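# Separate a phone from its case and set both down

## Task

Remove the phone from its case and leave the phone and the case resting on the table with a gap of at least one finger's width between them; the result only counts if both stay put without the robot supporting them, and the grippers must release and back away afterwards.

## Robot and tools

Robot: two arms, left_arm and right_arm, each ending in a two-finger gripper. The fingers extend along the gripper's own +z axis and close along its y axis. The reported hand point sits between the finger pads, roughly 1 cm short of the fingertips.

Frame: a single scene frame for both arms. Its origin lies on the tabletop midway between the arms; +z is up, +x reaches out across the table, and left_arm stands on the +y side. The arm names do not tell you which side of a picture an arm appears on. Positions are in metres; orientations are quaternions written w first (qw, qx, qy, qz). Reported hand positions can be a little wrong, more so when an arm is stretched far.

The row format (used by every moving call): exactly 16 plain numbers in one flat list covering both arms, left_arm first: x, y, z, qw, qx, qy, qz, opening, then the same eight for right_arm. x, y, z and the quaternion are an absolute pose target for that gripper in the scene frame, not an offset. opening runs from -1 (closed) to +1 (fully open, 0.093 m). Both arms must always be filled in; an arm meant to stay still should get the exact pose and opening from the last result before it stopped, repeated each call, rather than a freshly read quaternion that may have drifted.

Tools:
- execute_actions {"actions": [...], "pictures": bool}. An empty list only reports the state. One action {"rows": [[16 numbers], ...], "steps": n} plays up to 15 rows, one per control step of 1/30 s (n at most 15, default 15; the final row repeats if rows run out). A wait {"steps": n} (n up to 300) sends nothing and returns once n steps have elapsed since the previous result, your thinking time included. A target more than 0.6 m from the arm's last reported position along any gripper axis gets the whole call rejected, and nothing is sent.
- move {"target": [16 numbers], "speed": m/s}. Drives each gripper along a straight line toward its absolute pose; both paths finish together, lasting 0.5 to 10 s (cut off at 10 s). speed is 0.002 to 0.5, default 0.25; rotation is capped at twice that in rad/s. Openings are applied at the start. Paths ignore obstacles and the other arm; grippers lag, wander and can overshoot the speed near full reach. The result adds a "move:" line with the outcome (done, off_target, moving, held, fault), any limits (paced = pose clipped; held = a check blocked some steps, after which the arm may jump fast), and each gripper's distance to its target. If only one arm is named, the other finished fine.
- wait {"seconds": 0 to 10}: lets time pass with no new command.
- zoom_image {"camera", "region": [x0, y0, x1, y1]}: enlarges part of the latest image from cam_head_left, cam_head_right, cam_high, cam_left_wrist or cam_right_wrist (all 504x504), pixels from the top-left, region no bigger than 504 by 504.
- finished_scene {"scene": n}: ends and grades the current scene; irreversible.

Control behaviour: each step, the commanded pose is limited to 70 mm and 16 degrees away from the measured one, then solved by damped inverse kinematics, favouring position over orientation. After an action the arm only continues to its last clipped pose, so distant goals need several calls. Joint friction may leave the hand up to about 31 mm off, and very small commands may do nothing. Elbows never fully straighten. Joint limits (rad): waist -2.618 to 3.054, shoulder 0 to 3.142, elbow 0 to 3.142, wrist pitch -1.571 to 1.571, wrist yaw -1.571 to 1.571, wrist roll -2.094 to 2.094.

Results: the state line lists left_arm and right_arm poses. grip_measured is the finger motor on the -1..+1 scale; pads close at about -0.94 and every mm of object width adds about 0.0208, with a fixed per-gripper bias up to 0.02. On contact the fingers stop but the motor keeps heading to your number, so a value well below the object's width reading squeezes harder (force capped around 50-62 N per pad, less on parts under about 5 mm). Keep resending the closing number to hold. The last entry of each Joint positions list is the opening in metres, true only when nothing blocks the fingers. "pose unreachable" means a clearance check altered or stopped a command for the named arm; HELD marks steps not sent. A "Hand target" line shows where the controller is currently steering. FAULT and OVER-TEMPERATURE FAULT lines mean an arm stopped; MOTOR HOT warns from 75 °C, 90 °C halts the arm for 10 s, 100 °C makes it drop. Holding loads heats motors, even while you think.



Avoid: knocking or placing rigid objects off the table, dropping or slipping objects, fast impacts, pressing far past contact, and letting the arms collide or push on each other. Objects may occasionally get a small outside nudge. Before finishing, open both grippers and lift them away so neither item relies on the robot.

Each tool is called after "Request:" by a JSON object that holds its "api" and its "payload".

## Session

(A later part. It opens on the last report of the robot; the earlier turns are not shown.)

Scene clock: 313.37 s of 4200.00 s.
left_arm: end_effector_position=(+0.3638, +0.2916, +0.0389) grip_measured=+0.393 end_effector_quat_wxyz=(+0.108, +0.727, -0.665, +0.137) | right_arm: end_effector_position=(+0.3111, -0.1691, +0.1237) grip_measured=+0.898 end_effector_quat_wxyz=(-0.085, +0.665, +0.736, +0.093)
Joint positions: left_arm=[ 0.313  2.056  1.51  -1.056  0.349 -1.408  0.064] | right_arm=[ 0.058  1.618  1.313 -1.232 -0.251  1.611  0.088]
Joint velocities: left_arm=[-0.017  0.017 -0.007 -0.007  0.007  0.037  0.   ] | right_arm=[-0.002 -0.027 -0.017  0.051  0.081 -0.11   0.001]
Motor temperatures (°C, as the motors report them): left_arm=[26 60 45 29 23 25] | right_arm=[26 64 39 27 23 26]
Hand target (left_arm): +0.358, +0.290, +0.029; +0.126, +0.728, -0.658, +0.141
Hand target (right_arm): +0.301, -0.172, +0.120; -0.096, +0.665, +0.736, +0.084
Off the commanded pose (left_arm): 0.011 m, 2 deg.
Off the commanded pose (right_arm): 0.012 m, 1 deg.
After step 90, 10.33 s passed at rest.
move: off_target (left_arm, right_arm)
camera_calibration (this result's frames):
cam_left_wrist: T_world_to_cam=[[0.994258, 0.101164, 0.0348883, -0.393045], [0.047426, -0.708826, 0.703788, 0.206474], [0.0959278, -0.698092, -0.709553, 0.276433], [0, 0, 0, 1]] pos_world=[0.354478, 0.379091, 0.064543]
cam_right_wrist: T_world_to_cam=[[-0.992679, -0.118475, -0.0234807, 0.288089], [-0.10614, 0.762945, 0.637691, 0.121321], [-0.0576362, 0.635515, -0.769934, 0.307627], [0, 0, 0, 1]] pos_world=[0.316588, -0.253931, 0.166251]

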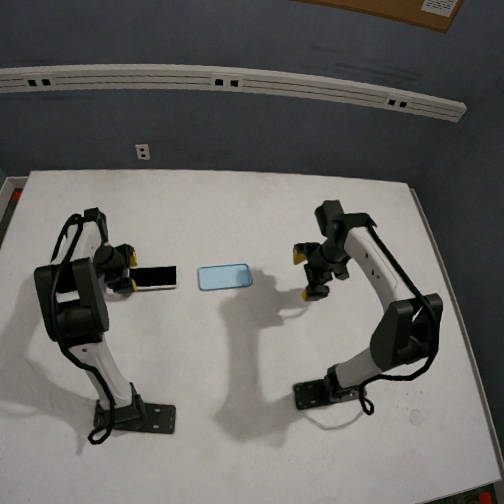

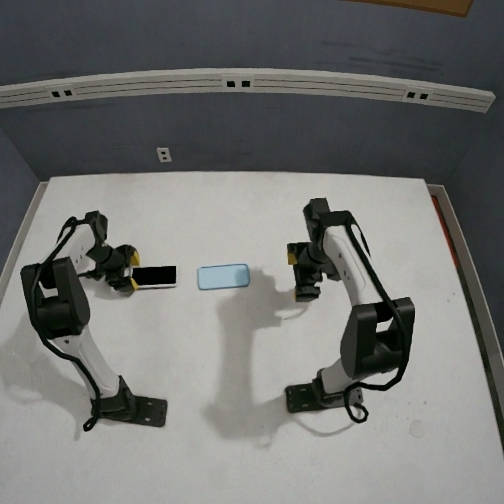

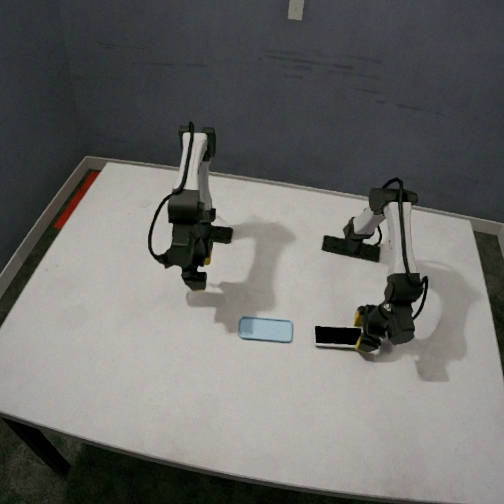

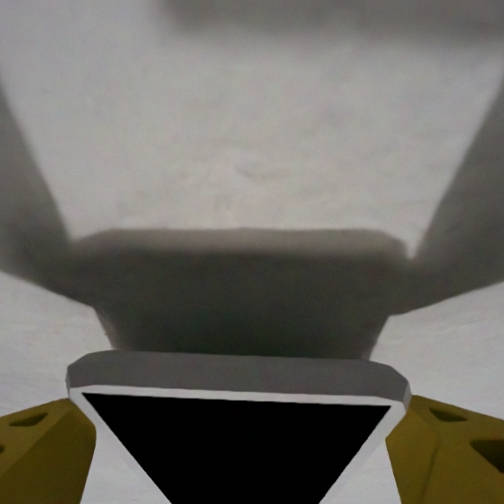

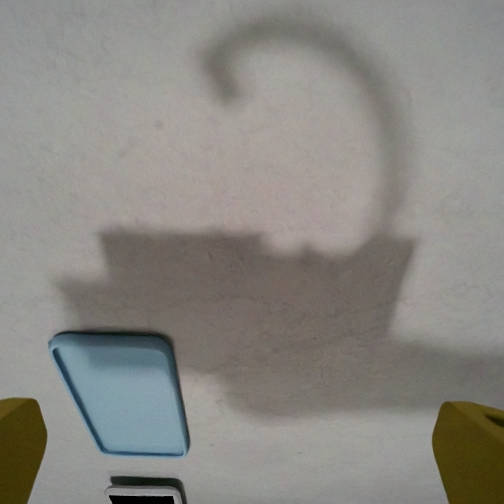

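Now the slow final descent.

Request:
{"api": "move", "payload": {"target": [0.358,0.29,0.006,-0.1279,-0.7283,0.6581,-0.1416,0.38,0.30,-0.17,0.12,-0.0968,0.6646,0.7356,0.0875,0.9], "speed": 0.015}}

Scene clock: 320.30 s of 4200.00 s.
left_arm: end_effector_position=(+0.3672, +0.2910, +0.0238) grip_measured=+0.393 end_effector_quat_wxyz=(+0.106, +0.725, -0.665, +0.144) | right_arm: end_effector_position=(+0.3109, -0.1687, +0.1239) grip_measured=+0.898 end_effector_quat_wxyz=(-0.087, +0.664, +0.737, +0.094)
Joint positions: left_arm=[ 0.313  2.078  1.478 -0.991  0.358 -1.407  0.064] | right_arm=[ 0.058  1.618  1.313 -1.233 -0.254  1.608  0.088]
Joint velocities: left_arm=[-0.002 -0.002 -0.007  0.037 -0.007  0.007 -0.001] | right_arm=[-0.007  0.002 -0.012 -0.007 -0.007 -0.007  0.   ]
Motor temperatures (°C, as the motors report them): left_arm=[26 59 44 29 23 25] | right_arm=[26 62 39 27 23 26]
Hand target (left_arm): +0.358, +0.290, +0.006; +0.128, +0.728, -0.658, +0.141
Hand target (right_arm): +0.300, -0.170, +0.120; -0.097, +0.665, +0.736, +0.087
Off the commanded pose (left_arm): 0.020 m, 3 deg.
Off the commanded pose (right_arm): 0.012 m, 1 deg.
After step 90, 1.47 s passed at rest.
move: off_target (left_arm, right_arm)
camera_calibration (this result's frames):
cam_left_wrist: T_world_to_cam=[[0.99378, 0.100942, 0.0470352, -0.395934], [0.0380099, -0.704451, 0.708734, 0.218584], [0.104675, -0.702538, -0.703906, 0.262878], [0, 0, 0, 1]] pos_world=[0.357646, 0.37863, 0.0487457]
cam_right_wrist: T_world_to_cam=[[-0.99237, -0.121071, -0.0233322, 0.287345], [-0.107865, 0.760789, 0.639972, 0.12075], [-0.0597312, 0.637606, -0.768044, 0.308179], [0, 0, 0, 1]] pos_world=[0.316585, -0.253573, 0.166123]

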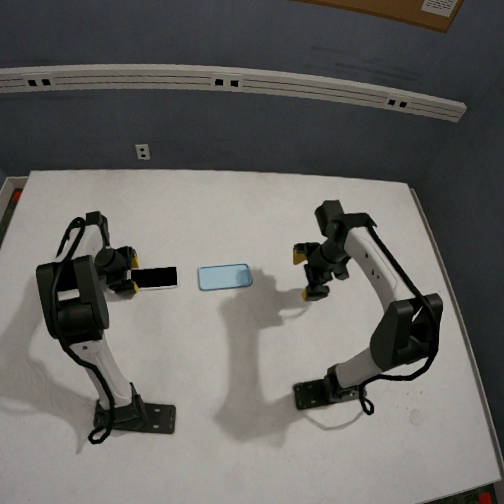

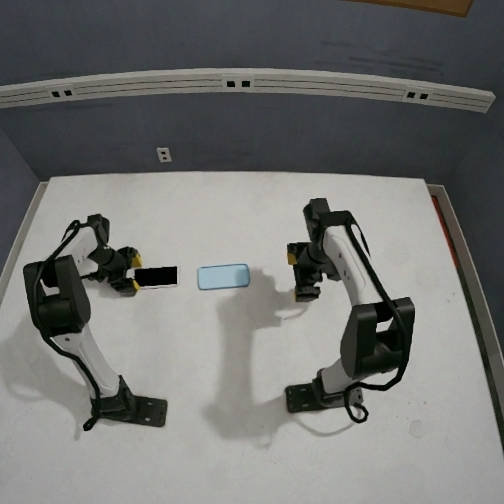

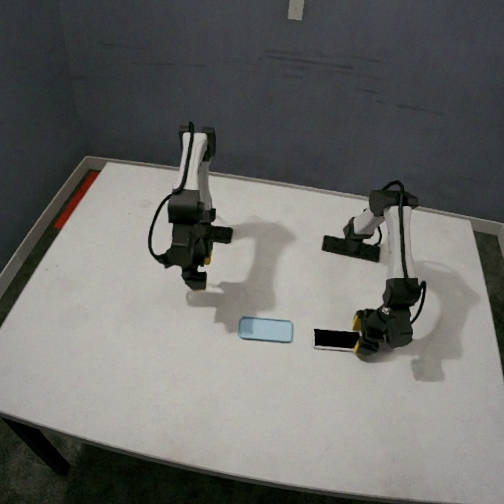

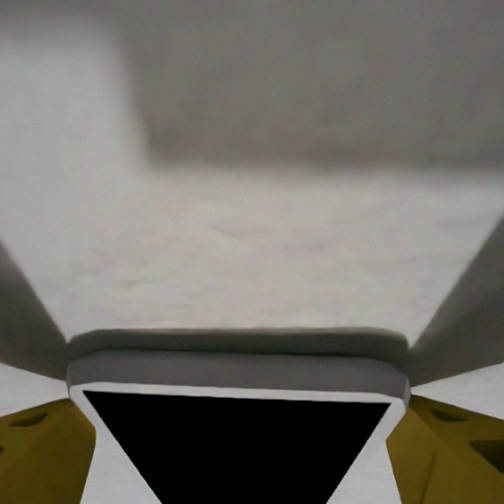

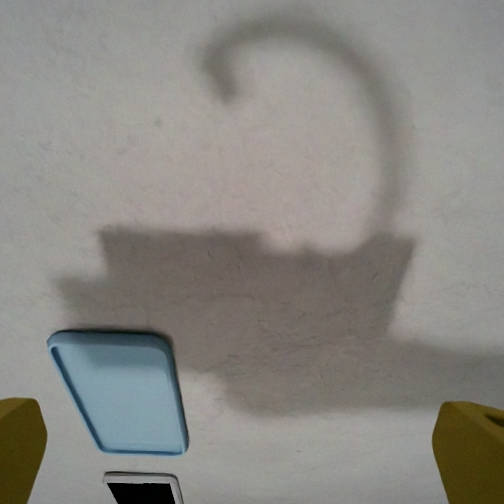

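Request:
{"api": "execute_actions", "payload": {"actions": [{"rows":[[0.360,0.29,0.010,-0.1279,-0.7283,0.6581,-0.1416,0.44,0.30,-0.17,0.12,-0.0968,0.6646,0.7356,0.0875,0.9],[0.360,0.29,0.012,-0.1279,-0.7283,0.6581,-0.1416,0.50,0.30,-0.17,0.12,-0.0968,0.6646,0.7356,0.0875,0.9],[0.360,0.29,0.014,-0.1279,-0.7283,0.6581,-0.1416,0.55,0.30,-0.17,0.12,-0.0968,0.6646,0.7356,0.0875,0.9],[0.361,0.29,0.016,-0.1279,-0.7283,0.6581,-0.1416,0.60,0.30,-0.17,0.12,-0.0968,0.6646,0.7356,0.0875,0.9],[0.362,0.29,0.018,-0.1279,-0.7283,0.6581,-0.1416,0.68,0.30,-0.17,0.12,-0.0968,0.6646,0.7356,0.0875,0.9],[0.363,0.29,0.020,-0.1279,-0.7283,0.6581,-0.1416,0.78,0.30,-0.17,0.12,-0.0968,0.6646,0.7356,0.0875,0.9],[0.364,0.29,0.022,-0.1279,-0.7283,0.6581,-0.1416,0.9,0.30,-0.17,0.12,-0.0968,0.6646,0.7356,0.0875,0.9]],"steps":12}], "pictures": false}}

Request:
{"api": "move", "payload": {"target": [0.362,0.31,0.09,-0.1279,-0.7283,0.6581,-0.1416,0.9,0.30,-0.17,0.12,-0.0968,0.6646,0.7356,0.0875,0.9], "speed": 0.08}}

Request:
{"api": "move", "payload": {"target": [0.27,0.38,0.13,-0.0991,-0.7338,0.6630,-0.1097,0.9,0.27,-0.22,0.13,-0.0968,0.6646,0.7356,0.0875,0.9], "speed": 0.12}}

Scene clock: 330.47 s of 4200.00 s.
left_arm: end_effector_position=(+0.3642, +0.2882, +0.0247) grip_measured=+0.897 end_effector_quat_wxyz=(+0.116, +0.725, -0.663, +0.144) | right_arm: end_effector_position=(+0.3109, -0.1687, +0.1239) grip_measured=+0.898 end_effector_quat_wxyz=(-0.087, +0.664, +0.737, +0.094)
Joint positions: left_arm=[ 0.313  2.078  1.478 -1.007  0.371 -1.407  0.088] | right_arm=[ 0.058  1.618  1.313 -1.233 -0.254  1.608  0.088]
Joint velocities: left_arm=[ 0.012 -0.002 -0.002 -0.022  0.051  0.007  0.001] | right_arm=[ 0.002  0.007 -0.012  0.007 -0.051  0.081 -0.001]
Motor temperatures (°C, as the motors report them): left_arm=[26 57 43 29 23 25] | right_arm=[26 61 38 27 23 26]
Hand target (left_arm): +0.364, +0.290, +0.022; +0.127, +0.728, -0.658, +0.142
Hand target (right_arm): +0.300, -0.170, +0.120; -0.097, +0.665, +0.736, +0.087
Off the commanded pose (left_arm): 0.003 m, 2 deg.
Off the commanded pose (right_arm): 0.012 m, 1 deg.
Steps of this call (steps 1 to 90: nothing new was sent; then 6.77 s passed at rest; steps 91 to 102: all 12 steps of this action). Readings (end_effector_position):
91: left_arm (+0.3674, +0.2909, +0.0238) | right_arm (+0.3109, -0.1687, +0.1239)
92: left_arm (+0.3675, +0.2909, +0.0239) | right_arm (+0.3109, -0.1687, +0.1239)
94: left_arm (+0.3674, +0.2906, +0.0240) | right_arm (+0.3109, -0.1687, +0.1239)
98: left_arm (+0.3660, +0.2891, +0.0244) | right_arm (+0.3109, -0.1687, +0.1239)
102: the state above

Scene clock: 332.10 s of 4200.00 s.
left_arm: end_effector_position=(+0.3588, +0.3053, +0.0819) grip_measured=+0.897 end_effector_quat_wxyz=(+0.133, +0.727, -0.659, +0.136) | right_arm: end_effector_position=(+0.3109, -0.1686, +0.1239) grip_measured=+0.898 end_effector_quat_wxyz=(-0.087, +0.664, +0.737, +0.094)
Joint positions: left_arm=[ 0.362  2.06   1.681 -1.285  0.372 -1.356  0.088] | right_arm=[ 0.058  1.618  1.313 -1.233 -0.255  1.608  0.088]
Joint velocities: left_arm=[-0.002 -0.012 -0.012 -0.066 -0.066 -0.007 -0.   ] | right_arm=[-0.002  0.007 -0.007 -0.066 -0.125 -0.022  0.001]
Motor temperatures (°C, as the motors report them): left_arm=[26 57 43 29 23 25] | right_arm=[26 61 38 27 23 26]
Hand target (left_arm): +0.360, +0.310, +0.090; +0.128, +0.728, -0.658, +0.141
Hand target (right_arm): +0.300, -0.170, +0.120; -0.097, +0.665, +0.736, +0.087
Off the commanded pose (left_arm): 0.010 m, 1 deg.
Off the commanded pose (right_arm): 0.012 m, 1 deg.
move: off_target (right_arm)
camera_calibration (this result's frames):
cam_left_wrist: T_world_to_cam=[[0.994657, 0.103162, -0.00393704, -0.38849], [0.07364, -0.682252, 0.727399, 0.166682], [0.072354, -0.723802, -0.686204, 0.331297], [0, 0, 0, 1]] pos_world=[0.350169, 0.39359, 0.104564]
cam_right_wrist: T_world_to_cam=[[-0.992369, -0.121074, -0.0233259, 0.287343], [-0.10784, 0.760546, 0.640265, 0.120607], [-0.0597794, 0.637895, -0.7678, 0.308185], [0, 0, 0, 1]] pos_world=[0.31658, -0.253527, 0.166107]

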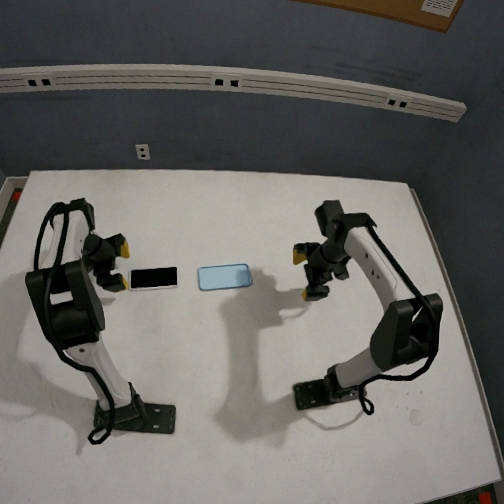

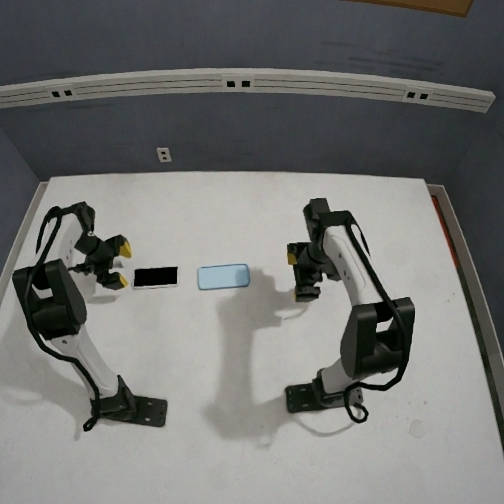

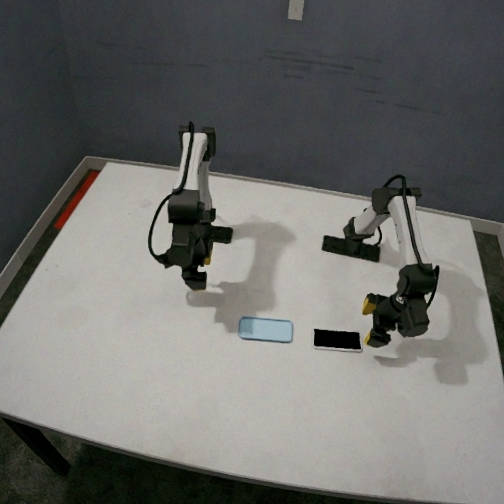

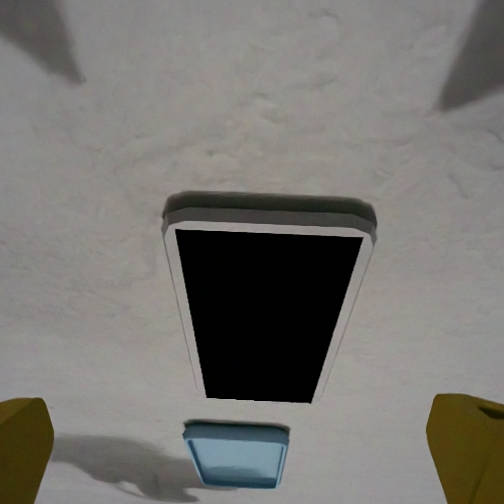

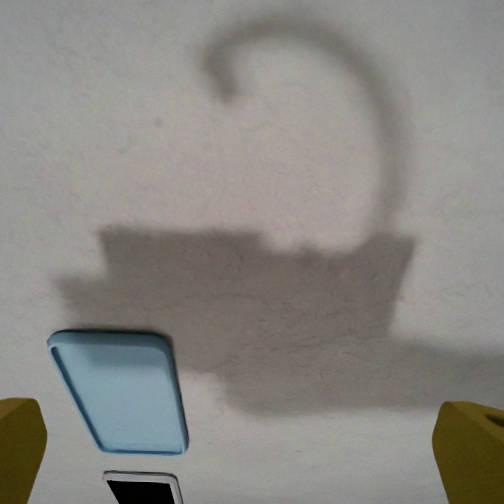

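Scene clock: 333.60 s of 4200.00 s.
left_arm: end_effector_position=(+0.2791, +0.3823, +0.1336) grip_measured=+0.897 end_effector_quat_wxyz=(+0.082, +0.733, -0.665, +0.113) | right_arm: end_effector_position=(+0.2798, -0.2191, +0.1332) grip_measured=+0.898 end_effector_quat_wxyz=(-0.087, +0.664, +0.737, +0.093)
Joint positions: left_arm=[ 0.61   1.83   1.592 -1.428  0.264 -1.112  0.088] | right_arm=[-0.122  1.504  1.237 -1.32  -0.255  1.422  0.088]
Joint velocities: left_arm=[-0.002  0.002  0.002  0.007 -0.066  0.022 -0.   ] | right_arm=[ 0.002  0.007 -0.017  0.037 -0.022  0.037 -0.001]
Motor temperatures (°C, as the motors report them): left_arm=[26 57 43 29 23 25] | right_arm=[26 61 38 27 23 26]
Hand target (left_arm): +0.267, +0.379, +0.129; +0.100, +0.734, -0.663, +0.104
Hand target (right_arm): +0.270, -0.221, +0.130; -0.097, +0.664, +0.736, +0.086
Off the commanded pose (left_arm): 0.010 m, 2 deg.
Off the commanded pose (right_arm): 0.010 m, 1 deg.
move: done
camera_calibration (this result's frames):
cam_left_wrist: T_world_to_cam=[[0.99333, 0.108087, 0.0401632, -0.324402], [0.0559811, -0.756562, 0.651521, 0.23096], [0.100807, -0.644927, -0.757566, 0.399756], [0, 0, 0, 1]] pos_world=[0.26901, 0.467613, 0.165396]
cam_right_wrist: T_world_to_cam=[[-0.992482, -0.120435, -0.0217804, 0.250611], [-0.106447, 0.761605, 0.639239, 0.149694], [-0.0603987, 0.636752, -0.7687, 0.345749], [0, 0, 0, 1]] pos_world=[0.285545, -0.303982, 0.175545]

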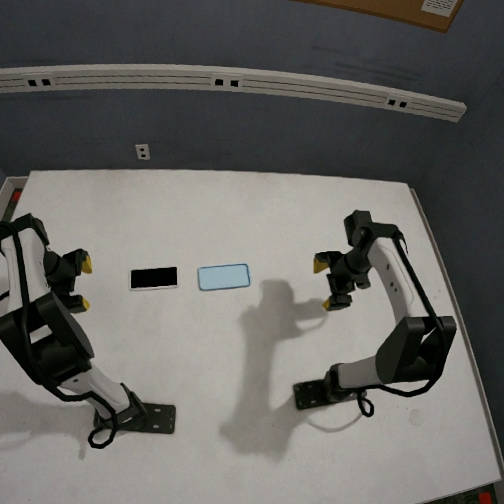

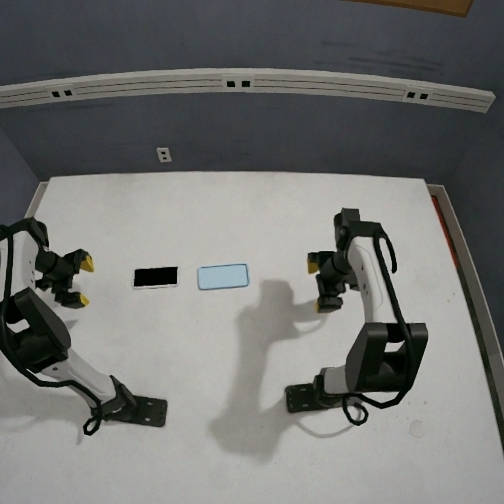

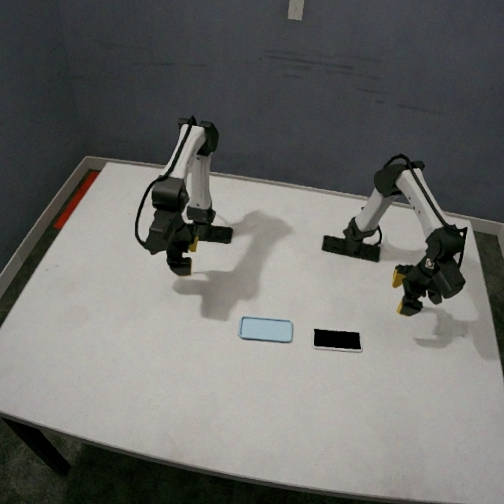

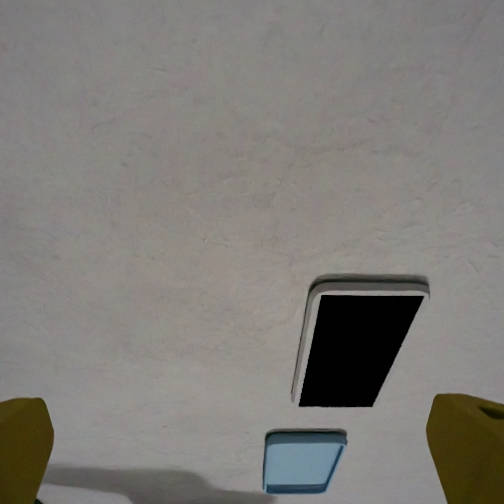

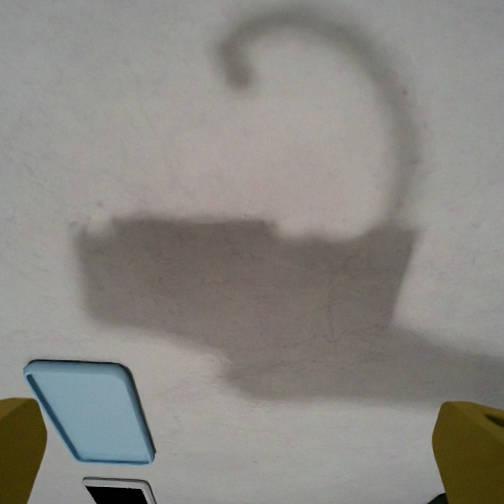

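The phone and case lie flat on the table about 5–6 cm apart, and both arms are clear.

Request:
{"api": "finished_scene", "payload": {"scene": 2}}

The scene is finished: the task was done.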